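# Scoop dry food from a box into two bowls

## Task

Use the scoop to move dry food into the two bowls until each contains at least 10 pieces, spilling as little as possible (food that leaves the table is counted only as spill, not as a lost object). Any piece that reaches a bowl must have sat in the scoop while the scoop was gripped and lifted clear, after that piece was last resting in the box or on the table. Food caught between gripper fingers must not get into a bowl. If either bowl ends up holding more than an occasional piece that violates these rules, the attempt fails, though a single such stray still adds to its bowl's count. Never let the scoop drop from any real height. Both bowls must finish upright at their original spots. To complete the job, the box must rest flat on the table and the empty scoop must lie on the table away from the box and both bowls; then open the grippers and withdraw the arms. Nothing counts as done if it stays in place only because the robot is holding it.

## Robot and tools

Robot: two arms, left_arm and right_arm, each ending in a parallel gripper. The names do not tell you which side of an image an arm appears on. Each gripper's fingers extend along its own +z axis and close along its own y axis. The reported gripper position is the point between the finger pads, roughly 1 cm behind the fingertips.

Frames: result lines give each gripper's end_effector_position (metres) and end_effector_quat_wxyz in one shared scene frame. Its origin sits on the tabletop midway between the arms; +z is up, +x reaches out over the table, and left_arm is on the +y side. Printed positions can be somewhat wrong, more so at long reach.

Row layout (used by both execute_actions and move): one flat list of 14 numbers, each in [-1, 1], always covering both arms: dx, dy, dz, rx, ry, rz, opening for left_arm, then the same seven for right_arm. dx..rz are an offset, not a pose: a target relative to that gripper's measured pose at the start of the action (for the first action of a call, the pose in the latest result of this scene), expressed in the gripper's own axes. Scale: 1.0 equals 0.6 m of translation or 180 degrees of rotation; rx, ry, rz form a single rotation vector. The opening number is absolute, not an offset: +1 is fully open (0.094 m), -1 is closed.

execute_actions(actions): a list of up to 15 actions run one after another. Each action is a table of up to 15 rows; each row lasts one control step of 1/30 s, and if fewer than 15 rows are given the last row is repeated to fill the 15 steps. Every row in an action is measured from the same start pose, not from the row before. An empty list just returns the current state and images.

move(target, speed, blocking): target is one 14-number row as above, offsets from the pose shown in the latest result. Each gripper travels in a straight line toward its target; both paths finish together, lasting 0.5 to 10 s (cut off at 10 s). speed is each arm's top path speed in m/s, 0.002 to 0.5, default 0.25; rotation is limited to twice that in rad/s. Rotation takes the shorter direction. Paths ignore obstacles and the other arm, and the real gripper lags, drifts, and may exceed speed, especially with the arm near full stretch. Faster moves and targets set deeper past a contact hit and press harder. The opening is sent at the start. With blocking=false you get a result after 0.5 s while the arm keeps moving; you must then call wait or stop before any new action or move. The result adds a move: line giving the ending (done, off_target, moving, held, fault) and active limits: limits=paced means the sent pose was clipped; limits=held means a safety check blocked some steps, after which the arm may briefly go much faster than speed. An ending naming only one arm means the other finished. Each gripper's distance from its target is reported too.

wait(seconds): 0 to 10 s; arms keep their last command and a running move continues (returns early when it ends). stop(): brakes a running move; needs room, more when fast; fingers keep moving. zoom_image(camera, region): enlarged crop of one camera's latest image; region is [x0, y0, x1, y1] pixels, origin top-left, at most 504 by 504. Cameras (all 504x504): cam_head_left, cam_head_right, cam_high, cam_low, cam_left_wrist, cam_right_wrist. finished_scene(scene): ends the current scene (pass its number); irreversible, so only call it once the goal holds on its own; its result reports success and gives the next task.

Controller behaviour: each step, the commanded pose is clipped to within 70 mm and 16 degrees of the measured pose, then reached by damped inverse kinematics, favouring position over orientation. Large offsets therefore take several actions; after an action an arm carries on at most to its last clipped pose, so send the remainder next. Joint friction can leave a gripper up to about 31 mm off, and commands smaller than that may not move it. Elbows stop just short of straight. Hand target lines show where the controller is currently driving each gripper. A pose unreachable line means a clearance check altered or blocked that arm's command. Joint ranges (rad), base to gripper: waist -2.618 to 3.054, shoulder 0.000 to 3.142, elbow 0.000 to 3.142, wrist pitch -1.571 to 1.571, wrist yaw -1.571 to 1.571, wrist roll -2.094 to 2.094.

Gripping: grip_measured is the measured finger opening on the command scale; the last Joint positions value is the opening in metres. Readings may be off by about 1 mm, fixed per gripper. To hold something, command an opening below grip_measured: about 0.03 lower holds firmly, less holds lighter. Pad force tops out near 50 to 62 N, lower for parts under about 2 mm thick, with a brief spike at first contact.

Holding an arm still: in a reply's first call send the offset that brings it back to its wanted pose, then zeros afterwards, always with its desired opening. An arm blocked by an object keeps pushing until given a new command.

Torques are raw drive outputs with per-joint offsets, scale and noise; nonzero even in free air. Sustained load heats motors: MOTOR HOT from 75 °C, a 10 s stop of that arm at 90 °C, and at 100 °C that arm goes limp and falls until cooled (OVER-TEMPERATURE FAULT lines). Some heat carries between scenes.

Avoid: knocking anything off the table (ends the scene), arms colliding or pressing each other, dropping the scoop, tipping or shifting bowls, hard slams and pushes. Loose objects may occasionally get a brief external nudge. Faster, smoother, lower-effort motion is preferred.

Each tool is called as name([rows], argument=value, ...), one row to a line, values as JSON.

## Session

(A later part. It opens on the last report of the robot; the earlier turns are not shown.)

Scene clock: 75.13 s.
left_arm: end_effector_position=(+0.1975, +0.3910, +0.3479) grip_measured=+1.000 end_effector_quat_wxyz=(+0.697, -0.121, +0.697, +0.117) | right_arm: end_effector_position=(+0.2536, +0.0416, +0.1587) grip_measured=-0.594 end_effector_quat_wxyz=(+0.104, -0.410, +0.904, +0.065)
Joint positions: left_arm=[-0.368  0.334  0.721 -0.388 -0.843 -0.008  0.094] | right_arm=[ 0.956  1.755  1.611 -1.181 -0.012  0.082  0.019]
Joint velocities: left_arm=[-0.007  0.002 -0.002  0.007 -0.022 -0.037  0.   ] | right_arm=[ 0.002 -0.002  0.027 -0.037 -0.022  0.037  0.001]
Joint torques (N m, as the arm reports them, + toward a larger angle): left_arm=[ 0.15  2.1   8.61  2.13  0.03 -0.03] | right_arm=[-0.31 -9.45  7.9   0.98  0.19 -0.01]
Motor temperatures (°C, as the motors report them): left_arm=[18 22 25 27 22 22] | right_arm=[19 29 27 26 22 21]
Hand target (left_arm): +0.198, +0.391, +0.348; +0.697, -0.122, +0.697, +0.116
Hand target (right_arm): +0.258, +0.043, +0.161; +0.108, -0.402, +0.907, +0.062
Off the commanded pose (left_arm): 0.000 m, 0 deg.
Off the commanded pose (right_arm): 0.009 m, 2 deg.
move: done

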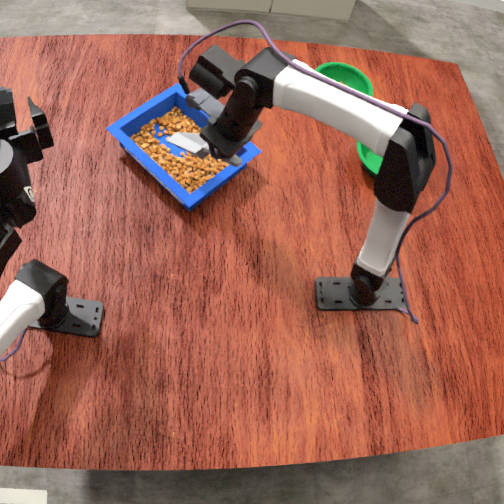

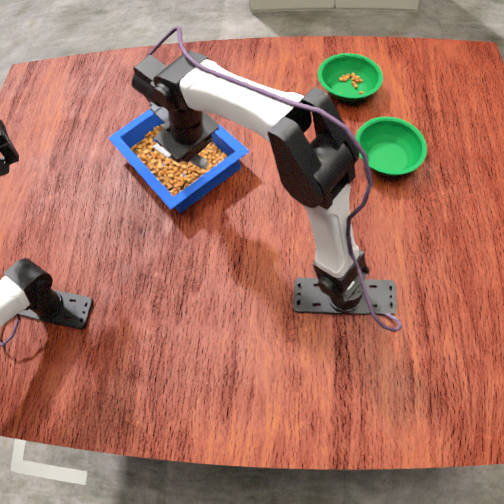

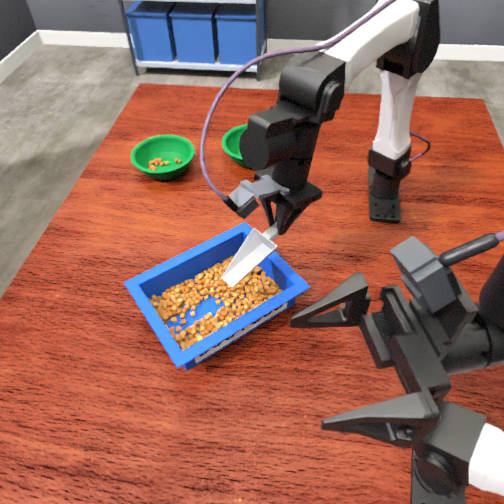

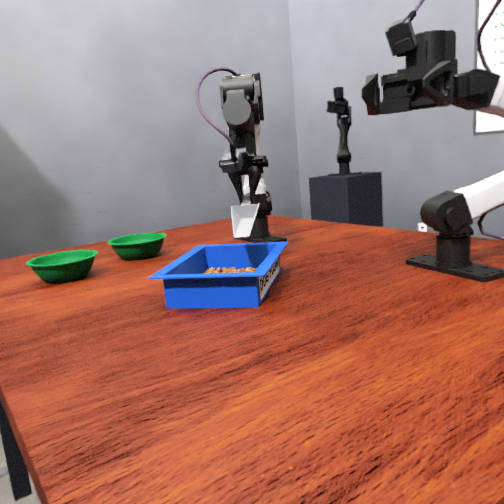

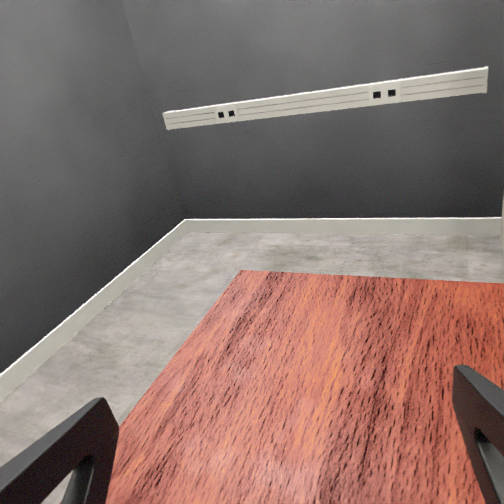

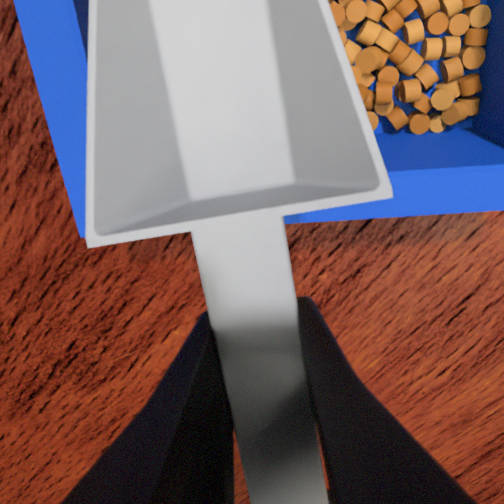

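move(target=[0,0,0,0,0,0,1,-0.028,-0.02,0.127,0.008,0.088,0.012,-0.66], speed=0.1)

move(target=[0,0,0,0,0,0,1,-0.06,0,0.035,0,-0.06,0,-0.66], speed=0.06)

zoom_image(camera="cam_high", region=[110,180,310,380])

Scene clock: 82.37 s.
left_arm: end_effector_position=(+0.1975, +0.3910, +0.3477) grip_measured=+1.000 end_effector_quat_wxyz=(+0.697, -0.121, +0.697, +0.117) | right_arm: end_effector_position=(+0.2843, +0.0660, +0.0922) grip_measured=-0.594 end_effector_quat_wxyz=(-0.002, -0.400, +0.916, +0.006)
Joint positions: left_arm=[-0.368  0.334  0.721 -0.39  -0.843 -0.008  0.094] | right_arm=[ 0.932  2.15   1.925 -1.343 -0.012  0.084  0.019]
Joint velocities: left_arm=[-0.007  0.007 -0.002  0.007 -0.037  0.037  0.   ] | right_arm=[ 0.012  0.002  0.002 -0.11  -0.007 -0.066  0.001]
Joint torques (N m, as the arm reports them, + toward a larger angle): left_arm=[0.3  2.48 8.82 2.14 0.   0.04] | right_arm=[ -0.8  -12.57   7.19   0.21   0.08  -0.08]
Motor temperatures (°C, as the motors report them): left_arm=[18 22 25 27 22 22] | right_arm=[19 29 28 26 22 21]
Hand target (left_arm): +0.198, +0.391, +0.348; +0.697, -0.121, +0.697, +0.117
Hand target (right_arm): +0.284, +0.061, +0.089; -0.017, -0.395, +0.919, -0.002
Off the commanded pose (left_arm): 0.000 m, 0 deg.
Off the commanded pose (right_arm): 0.006 m, 2 deg.
move: done

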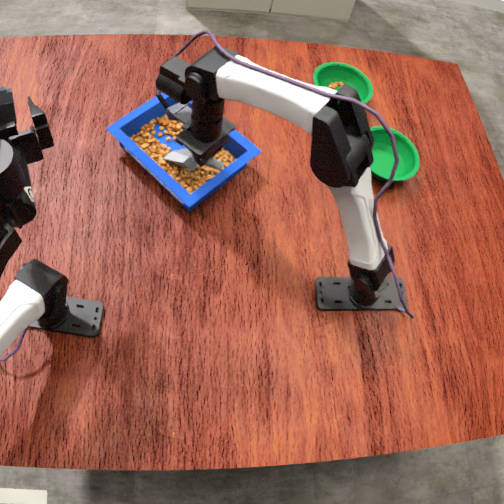

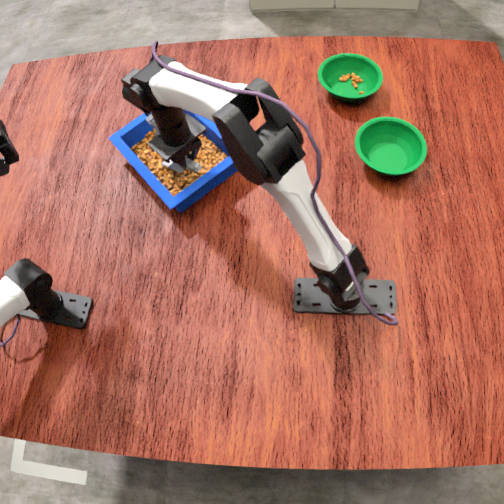

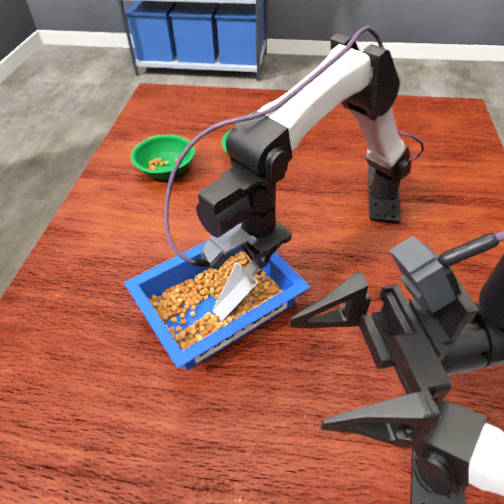

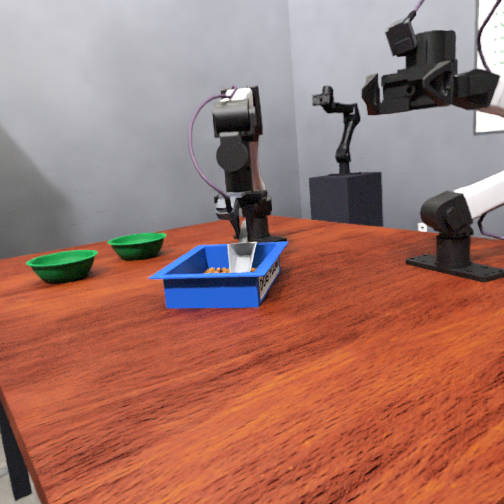

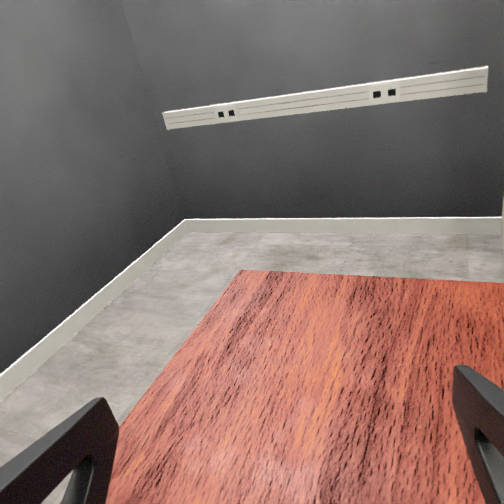

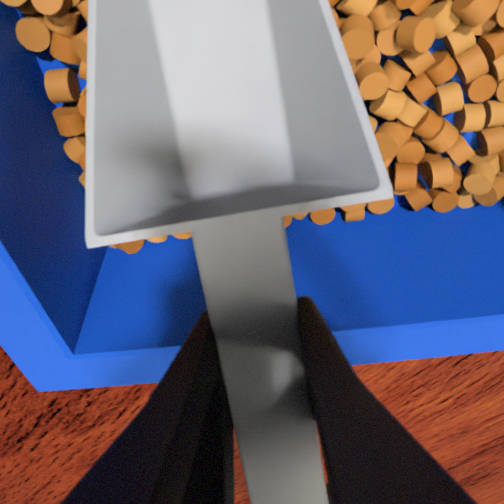

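Scene clock: 84.30 s.
left_arm: end_effector_position=(+0.1975, +0.3910, +0.3475) grip_measured=+1.000 end_effector_quat_wxyz=(+0.697, -0.121, +0.698, +0.117) | right_arm: end_effector_position=(+0.3069, +0.0928, +0.0682) grip_measured=-0.594 end_effector_quat_wxyz=(+0.075, -0.399, +0.913, +0.043)
Joint positions: left_arm=[-0.368  0.334  0.721 -0.391 -0.843 -0.008  0.094] | right_arm=[ 0.932  2.127  1.778 -1.05  -0.004  0.084  0.019]
Joint velocities: left_arm=[ 0.007 -0.017 -0.002 -0.066 -0.022  0.051  0.   ] | right_arm=[-0.002 -0.007 -0.007 -0.051 -0.095 -0.022  0.001]
Joint torques (N m, as the arm reports them, + toward a larger angle): left_arm=[ 0.45  2.39  8.73  2.1  -0.01  0.04] | right_arm=[ -0.17 -16.18   5.33   1.02   0.18  -0.15]
Motor temperatures (°C, as the motors report them): left_arm=[18 22 25 27 22 22] | right_arm=[19 30 27 26 22 21]
Hand target (left_arm): +0.198, +0.391, +0.348; +0.697, -0.121, +0.697, +0.117
Hand target (right_arm): +0.308, +0.092, +0.071; +0.084, -0.399, +0.912, +0.044
Off the commanded pose (left_arm): 0.000 m, 0 deg.
Off the commanded pose (right_arm): 0.003 m, 1 deg.
move: done

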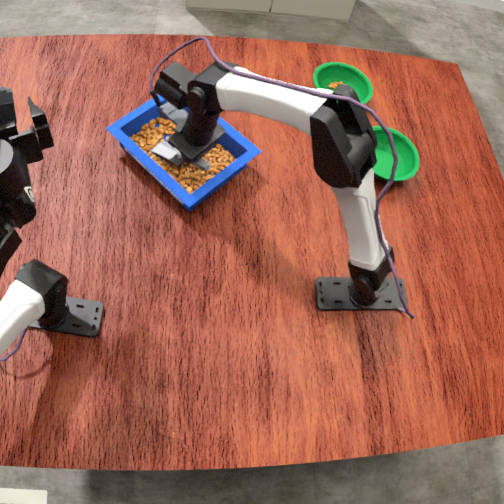

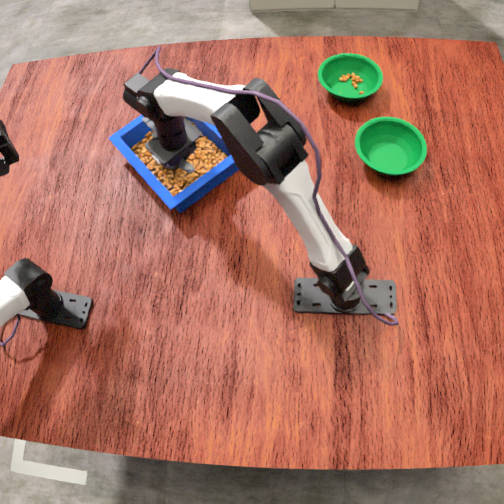

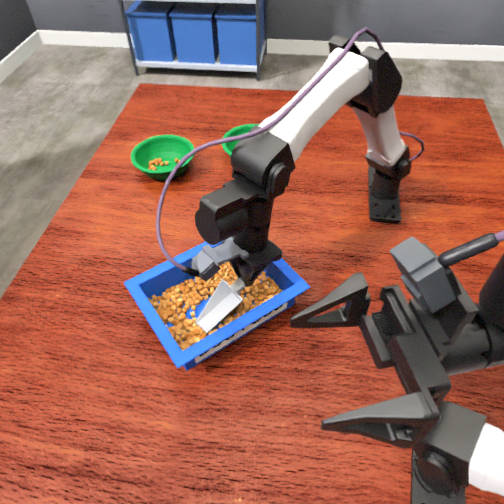

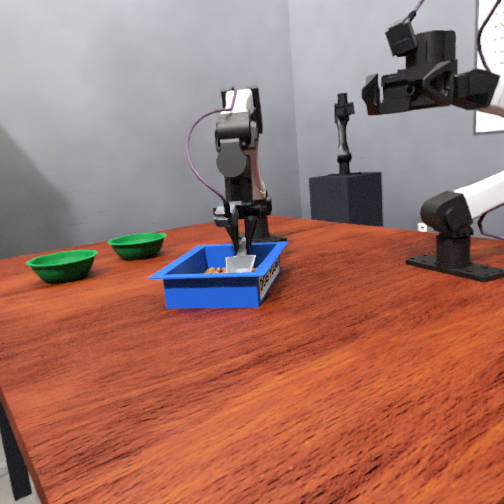

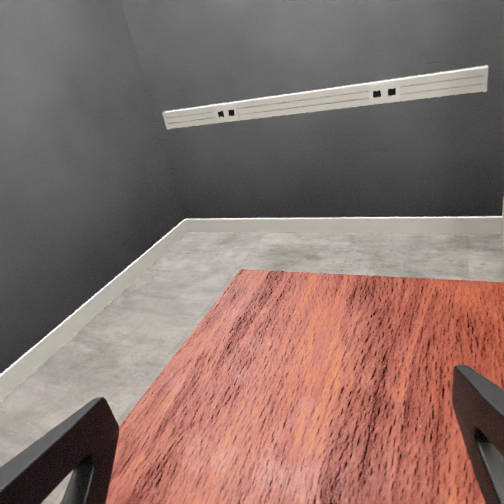

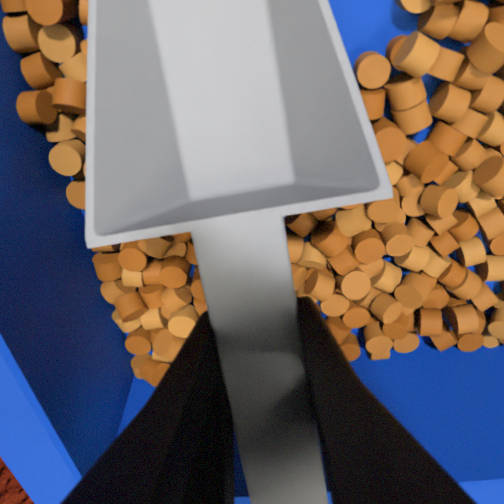

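Region (110, 180, 310, 380) of cam_high's 504x504 image, scaled by 2.520, with more detail than that image has.

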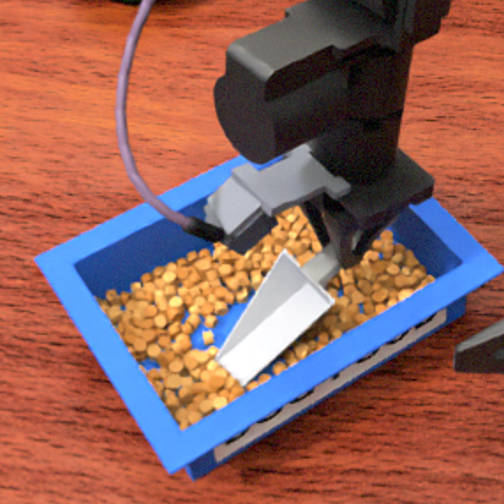

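move(target=[0,0,0,0,0,0,1,-0.074,0,0.044,0,-0.03,0,-0.66], speed=0.05)

move(target=[0,0,0,0,0,0,1,-0.022,0,0.032,0,-0.085,0,-0.66], speed=0.1)

move(target=[0,0,0,0,0,0,1,-0.055,0,-0.17,0,-0.17,0,-0.66], speed=0.15)

Scene clock: 90.97 s.
left_arm: end_effector_position=(+0.1975, +0.3910, +0.3473) grip_measured=+1.000 end_effector_quat_wxyz=(+0.696, -0.121, +0.698, +0.117) | right_arm: end_effector_position=(+0.3336, +0.1262, +0.0572) grip_measured=-0.594 end_effector_quat_wxyz=(+0.116, -0.397, +0.908, +0.064)
Joint positions: left_arm=[-0.368  0.334  0.721 -0.392 -0.843 -0.008  0.094] | right_arm=[ 0.932  2.221  1.865 -0.949 -0.001  0.084  0.019]
Joint velocities: left_arm=[ 0.002  0.032 -0.012 -0.066  0.051 -0.081  0.   ] | right_arm=[ 0.002 -0.012 -0.002 -0.095  0.095  0.037 -0.001]
Joint torques (N m, as the arm reports them, + toward a larger angle): left_arm=[ 0.14  2.3   8.89  2.09 -0.02  0.  ] | right_arm=[ -0.55 -13.05   7.48   1.2    0.14  -0.2 ]
Motor temperatures (°C, as the motors report them): left_arm=[18 22 25 27 22 22] | right_arm=[19 31 27 26 22 21]
Hand target (left_arm): +0.198, +0.391, +0.347; +0.697, -0.121, +0.698, +0.117
Hand target (right_arm): +0.339, +0.128, +0.050; +0.118, -0.397, +0.908, +0.062
Off the commanded pose (left_arm): 0.000 m, 0 deg.
Off the commanded pose (right_arm): 0.010 m, 0 deg.
move: done

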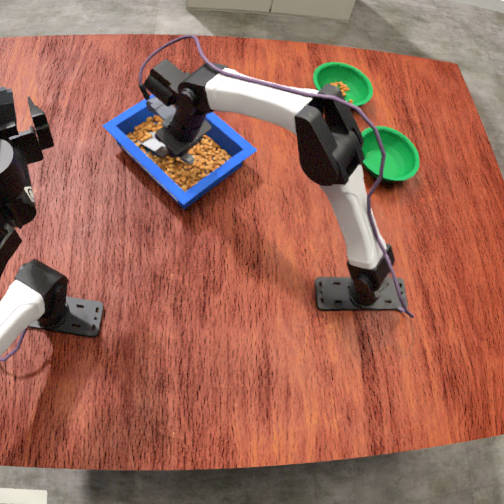

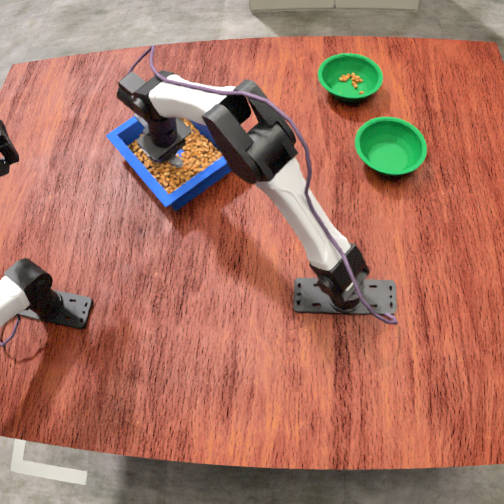

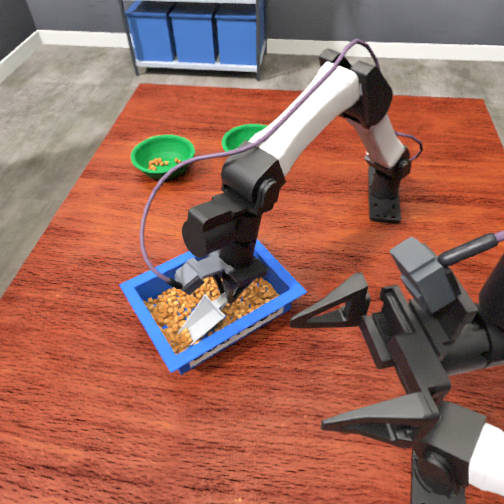

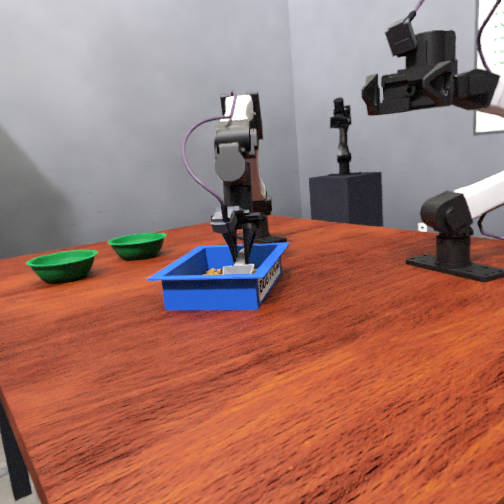

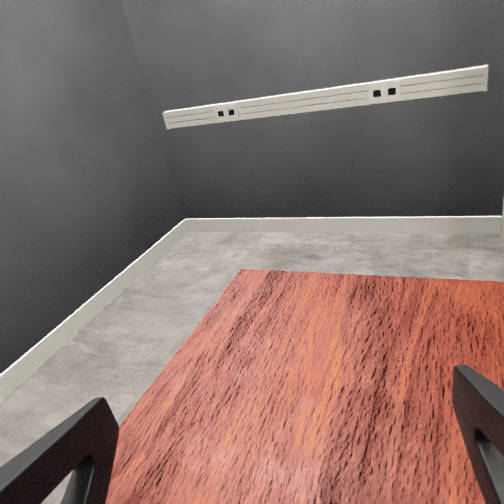

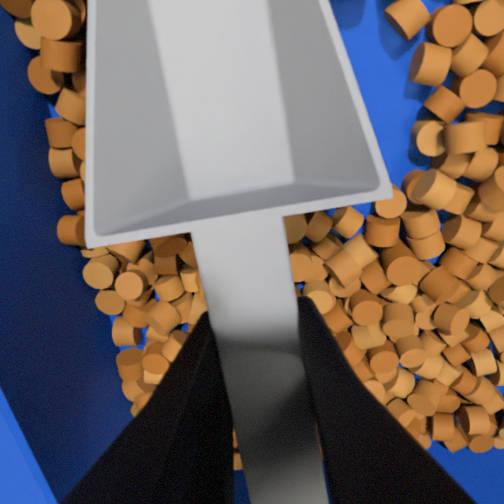

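Scene clock: 92.70 s.
left_arm: end_effector_position=(+0.1975, +0.3910, +0.3471) grip_measured=+1.000 end_effector_quat_wxyz=(+0.696, -0.120, +0.698, +0.118) | right_arm: end_effector_position=(+0.3458, +0.1382, +0.0412) grip_measured=-0.594 end_effector_quat_wxyz=(+0.229, -0.386, +0.886, +0.117)
Joint positions: left_arm=[-0.368  0.334  0.721 -0.393 -0.843 -0.008  0.094] | right_arm=[ 0.932  2.099  1.507 -0.459  0.011  0.084  0.019]
Joint velocities: left_arm=[-0.002 -0.002 -0.002  0.037 -0.007  0.022  0.   ] | right_arm=[-0.007  0.012 -0.007  0.066 -0.007  0.007 -0.   ]
Joint torques (N m, as the arm reports them, + toward a larger angle): left_arm=[0.19 2.35 8.75 2.15 0.   0.03] | right_arm=[  0.31 -15.53   5.65   1.73   0.23  -0.14]
Motor temperatures (°C, as the motors report them): left_arm=[18 22 25 27 22 22] | right_arm=[19 32 27 26 22 21]
Hand target (left_arm): +0.198, +0.391, +0.347; +0.696, -0.121, +0.698, +0.117
Hand target (right_arm): +0.345, +0.139, +0.042; +0.236, -0.386, +0.884, +0.116
Off the commanded pose (left_arm): 0.000 m, 0 deg.
Off the commanded pose (right_arm): 0.002 m, 1 deg.
move: done

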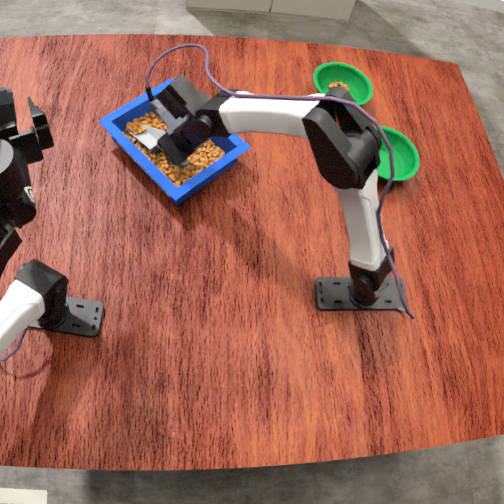

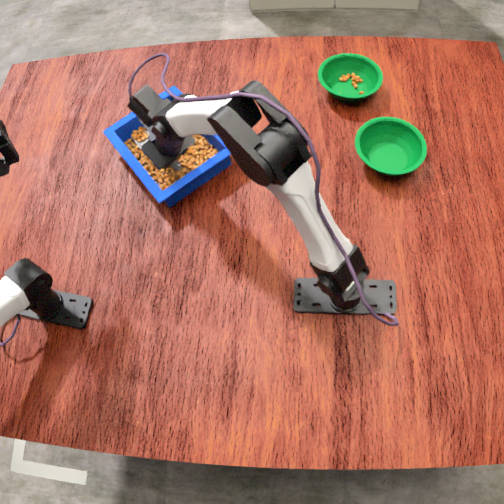

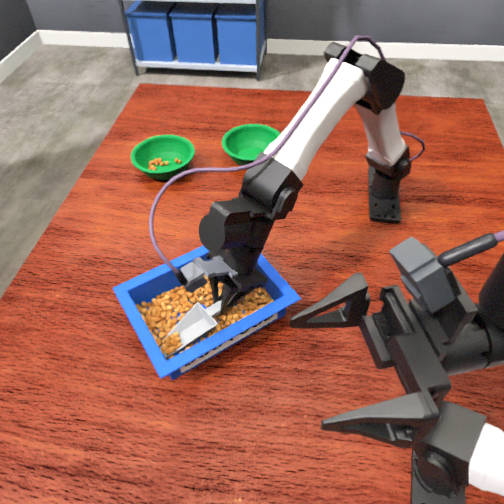

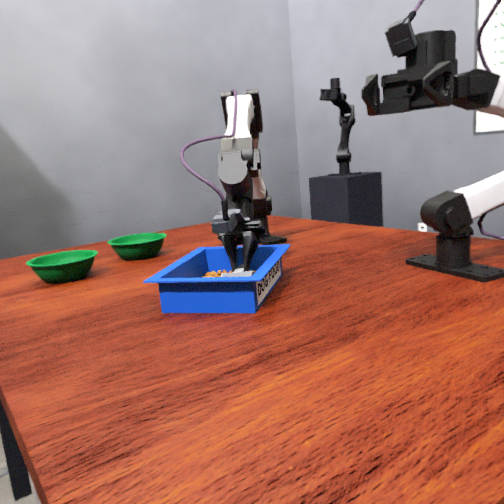

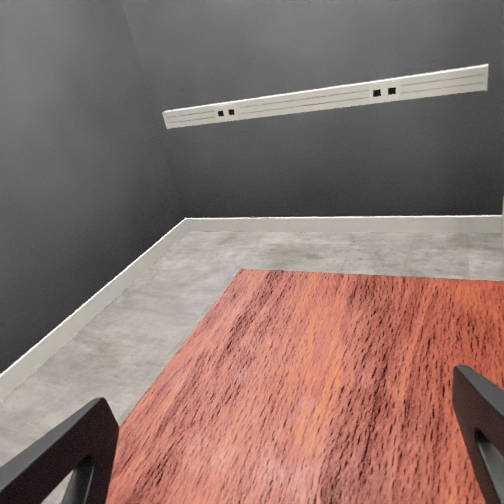

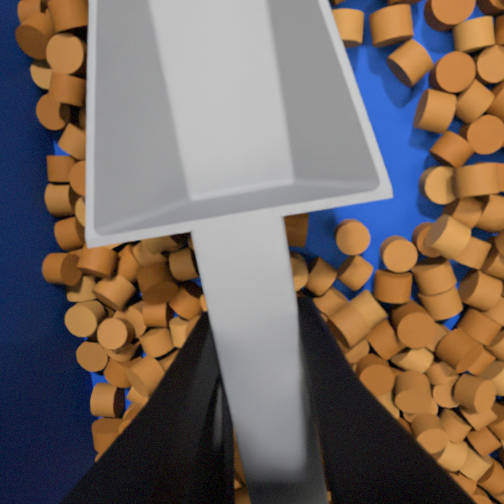

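Scene clock: 95.03 s.
left_arm: end_effector_position=(+0.1975, +0.3910, +0.3468) grip_measured=+1.000 end_effector_quat_wxyz=(+0.696, -0.120, +0.698, +0.118) | right_arm: end_effector_position=(+0.3333, +0.1178, +0.1335) grip_measured=-0.594 end_effector_quat_wxyz=(+0.435, -0.343, +0.806, +0.210)
Joint positions: left_arm=[-0.368  0.334  0.721 -0.394 -0.843 -0.008  0.094] | right_arm=[0.942 1.699 1.005 0.13  0.053 0.082 0.019]
Joint velocities: left_arm=[-0.002 -0.002  0.012 -0.007 -0.051 -0.007  0.   ] | right_arm=[-0.017 -0.007  0.007  0.022  0.007  0.022 -0.001]
Joint torques (N m, as the arm reports them, + toward a larger angle): left_arm=[ 0.09  2.34  8.97  2.1  -0.01  0.05] | right_arm=[  0.58 -12.71   6.22   2.62   0.23  -0.27]
Motor temperatures (°C, as the motors report them): left_arm=[18 22 25 27 22 22] | right_arm=[19 32 27 27 22 21]
Hand target (left_arm): +0.198, +0.391, +0.347; +0.696, -0.120, +0.698, +0.118
Hand target (right_arm): +0.332, +0.120, +0.146; +0.454, -0.344, +0.793, +0.215
Off the commanded pose (left_arm): 0.000 m, 0 deg.
Off the commanded pose (right_arm): 0.013 m, 3 deg.
move: off_target (right_arm)

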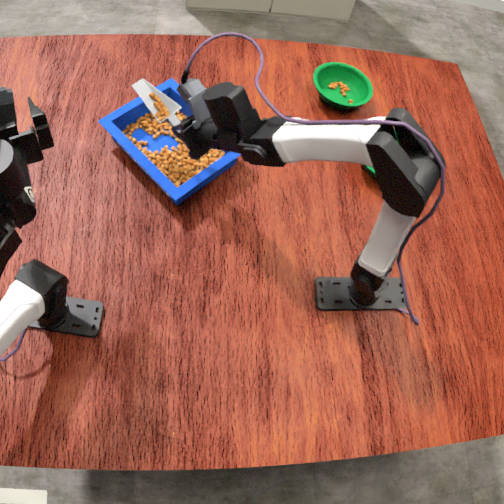

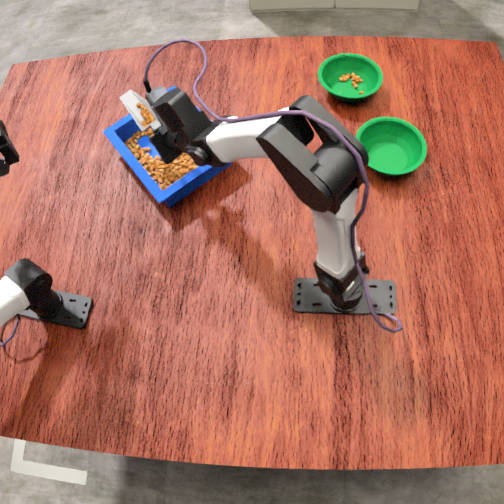

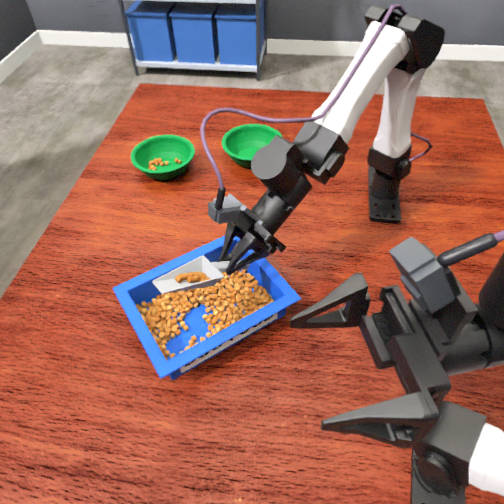

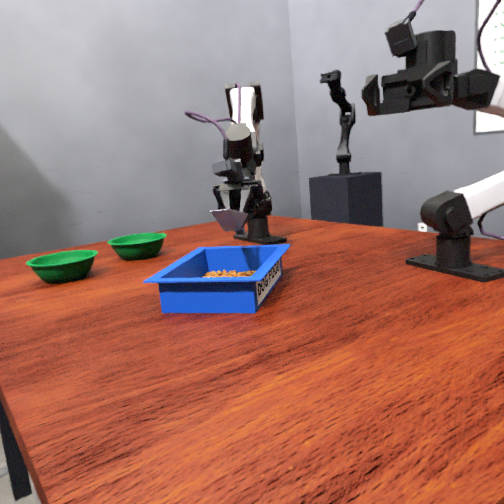

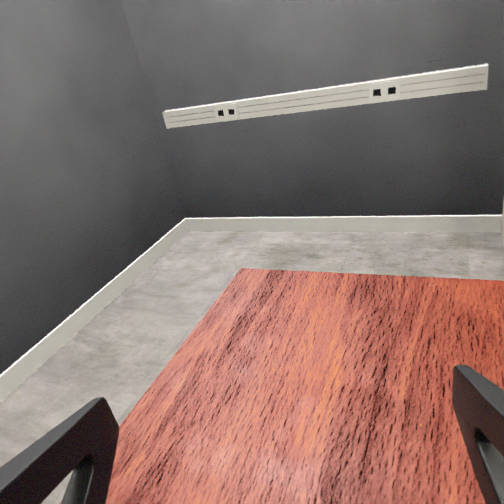

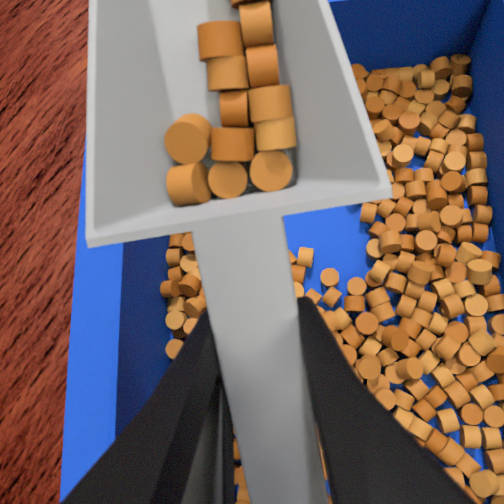

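move(target=[0,0,0,0,0,0,1,0.27,-0.528,-0.508,0.29,0,0.185,-0.66], speed=0.22)

move(target=[0,0,0,0,0,0,1,0.115,0,-0.1,0,0.13,0,-0.66], speed=0.15)

Scene clock: 103.23 s.
left_arm: end_effector_position=(+0.1975, +0.3910, +0.3466) grip_measured=+1.000 end_effector_quat_wxyz=(+0.695, -0.120, +0.699, +0.118) | right_arm: end_effector_position=(+0.3250, -0.3450, +0.1392) grip_measured=-0.594 end_effector_quat_wxyz=(+0.454, +0.123, +0.881, -0.047)
Joint positions: left_arm=[-0.368  0.334  0.721 -0.395 -0.843 -0.008  0.094] | right_arm=[-0.263  0.911  0.513 -0.225 -0.037  0.009  0.019]
Joint velocities: left_arm=[ 0.002  0.017 -0.007  0.007 -0.007 -0.051  0.   ] | right_arm=[-0.002  0.012  0.007 -0.022 -0.095 -0.051 -0.   ]
Joint torques (N m, as the arm reports them, + toward a larger angle): left_arm=[ 0.23  2.3   8.89  2.12 -0.02  0.02] | right_arm=[-0.79 -0.73  8.98  2.47 -0.04 -0.25]
Motor temperatures (°C, as the motors report them): left_arm=[18 22 26 28 22 22] | right_arm=[19 32 27 28 22 21]
Hand target (left_arm): +0.198, +0.391, +0.347; +0.696, -0.120, +0.698, +0.118
Hand target (right_arm): +0.332, -0.348, +0.150; +0.469, +0.117, +0.874, -0.049
Off the commanded pose (left_arm): 0.000 m, 0 deg.
Off the commanded pose (right_arm): 0.013 m, 1 deg.
move: off_target (right_arm)

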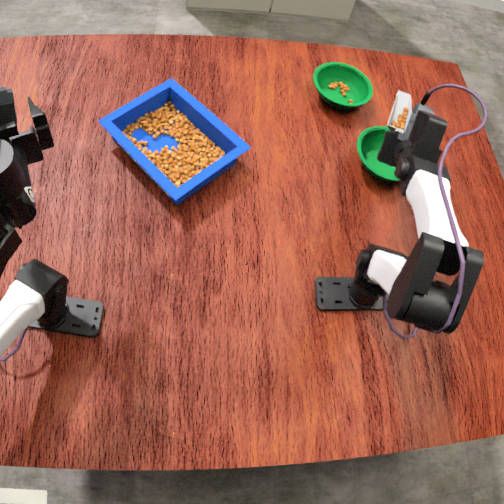

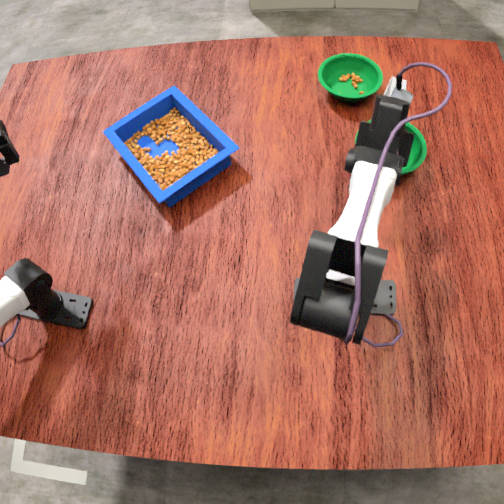

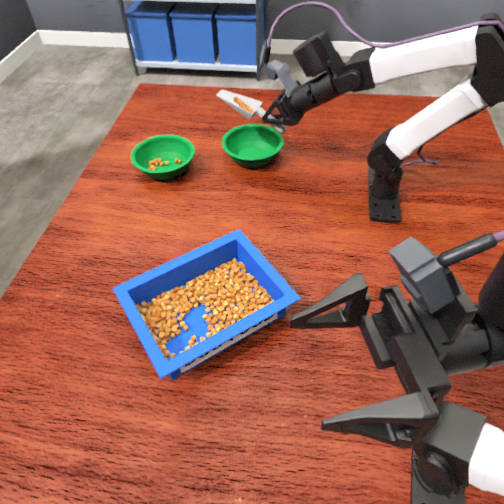

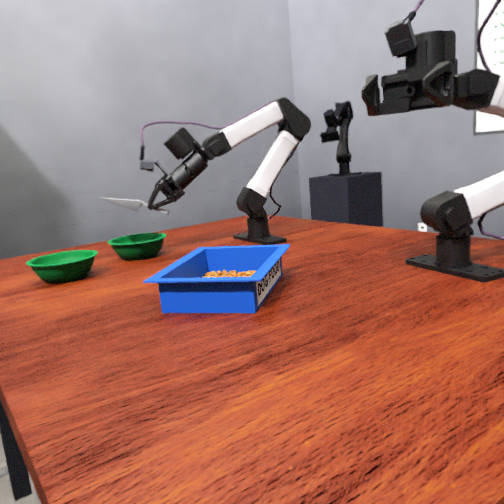

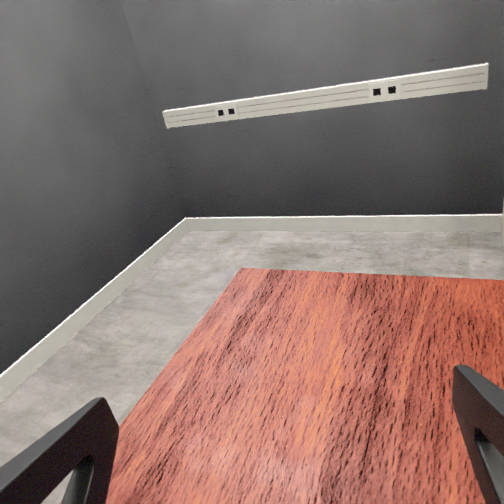

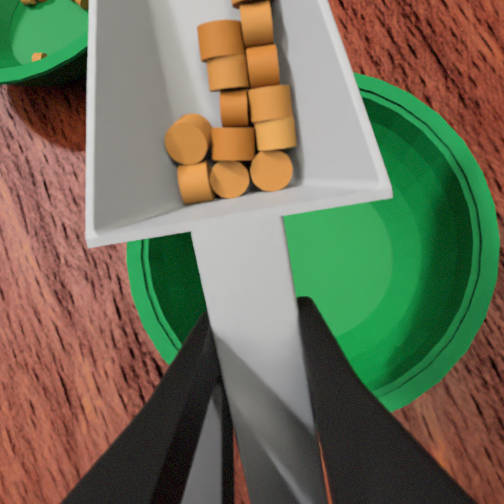

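Scene clock: 105.13 s.
left_arm: end_effector_position=(+0.1975, +0.3910, +0.3464) grip_measured=+1.000 end_effector_quat_wxyz=(+0.695, -0.120, +0.699, +0.118) | right_arm: end_effector_position=(+0.2361, -0.3187, +0.1057) grip_measured=-0.594 end_effector_quat_wxyz=(+0.245, +0.136, +0.960, -0.017)
Joint positions: left_arm=[-0.368  0.334  0.721 -0.396 -0.843 -0.008  0.094] | right_arm=[-0.263  0.848  0.649 -0.876 -0.037  0.003  0.019]
Joint velocities: left_arm=[-0.002  0.022 -0.007 -0.007  0.037 -0.022  0.   ] | right_arm=[ 0.002 -0.007 -0.007  0.022 -0.11   0.007  0.002]
Joint torques (N m, as the arm reports them, + toward a larger angle): left_arm=[0.18 2.46 8.6  2.09 0.   0.04] | right_arm=[-0.77 -3.19  8.41  1.57  0.03 -0.25]
Motor temperatures (°C, as the motors report them): left_arm=[18 22 26 28 22 22] | right_arm=[19 31 28 28 22 21]
Hand target (left_arm): +0.198, +0.391, +0.347; +0.695, -0.120, +0.699, +0.118
Hand target (right_arm): +0.240, -0.321, +0.118; +0.266, +0.133, +0.954, -0.021
Off the commanded pose (left_arm): 0.000 m, 0 deg.
Off the commanded pose (right_arm): 0.013 m, 3 deg.
move: off_target (right_arm)

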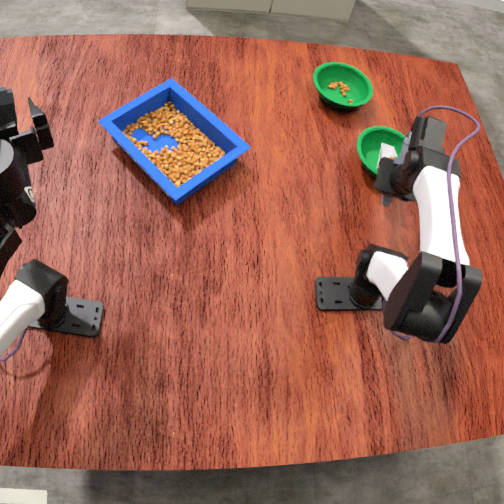

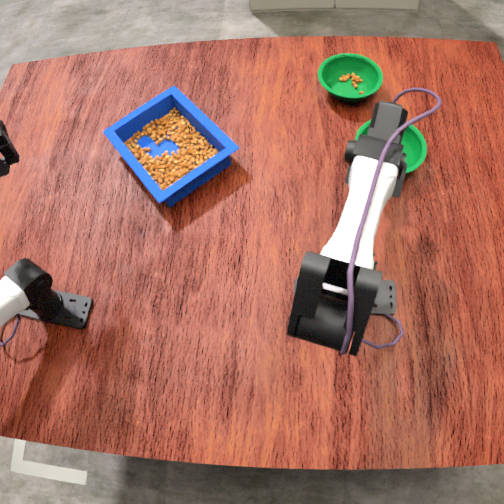

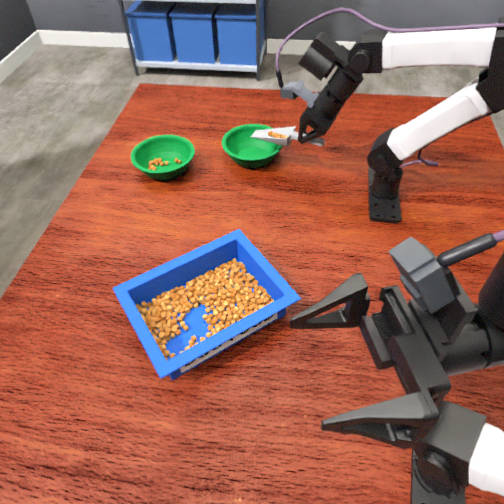

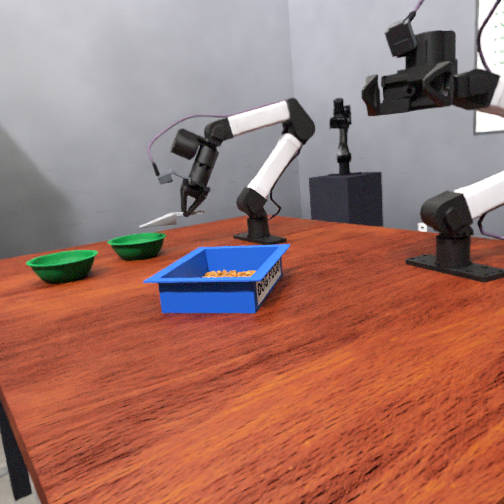

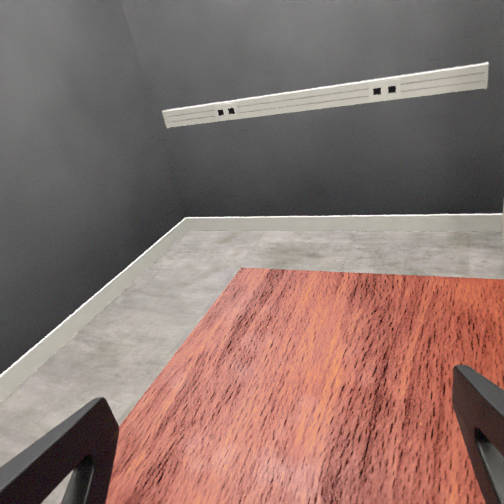

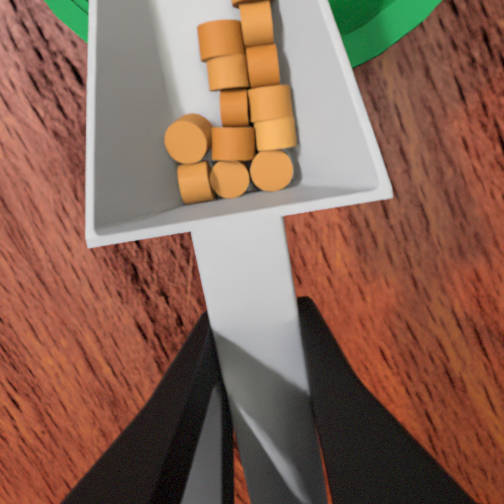

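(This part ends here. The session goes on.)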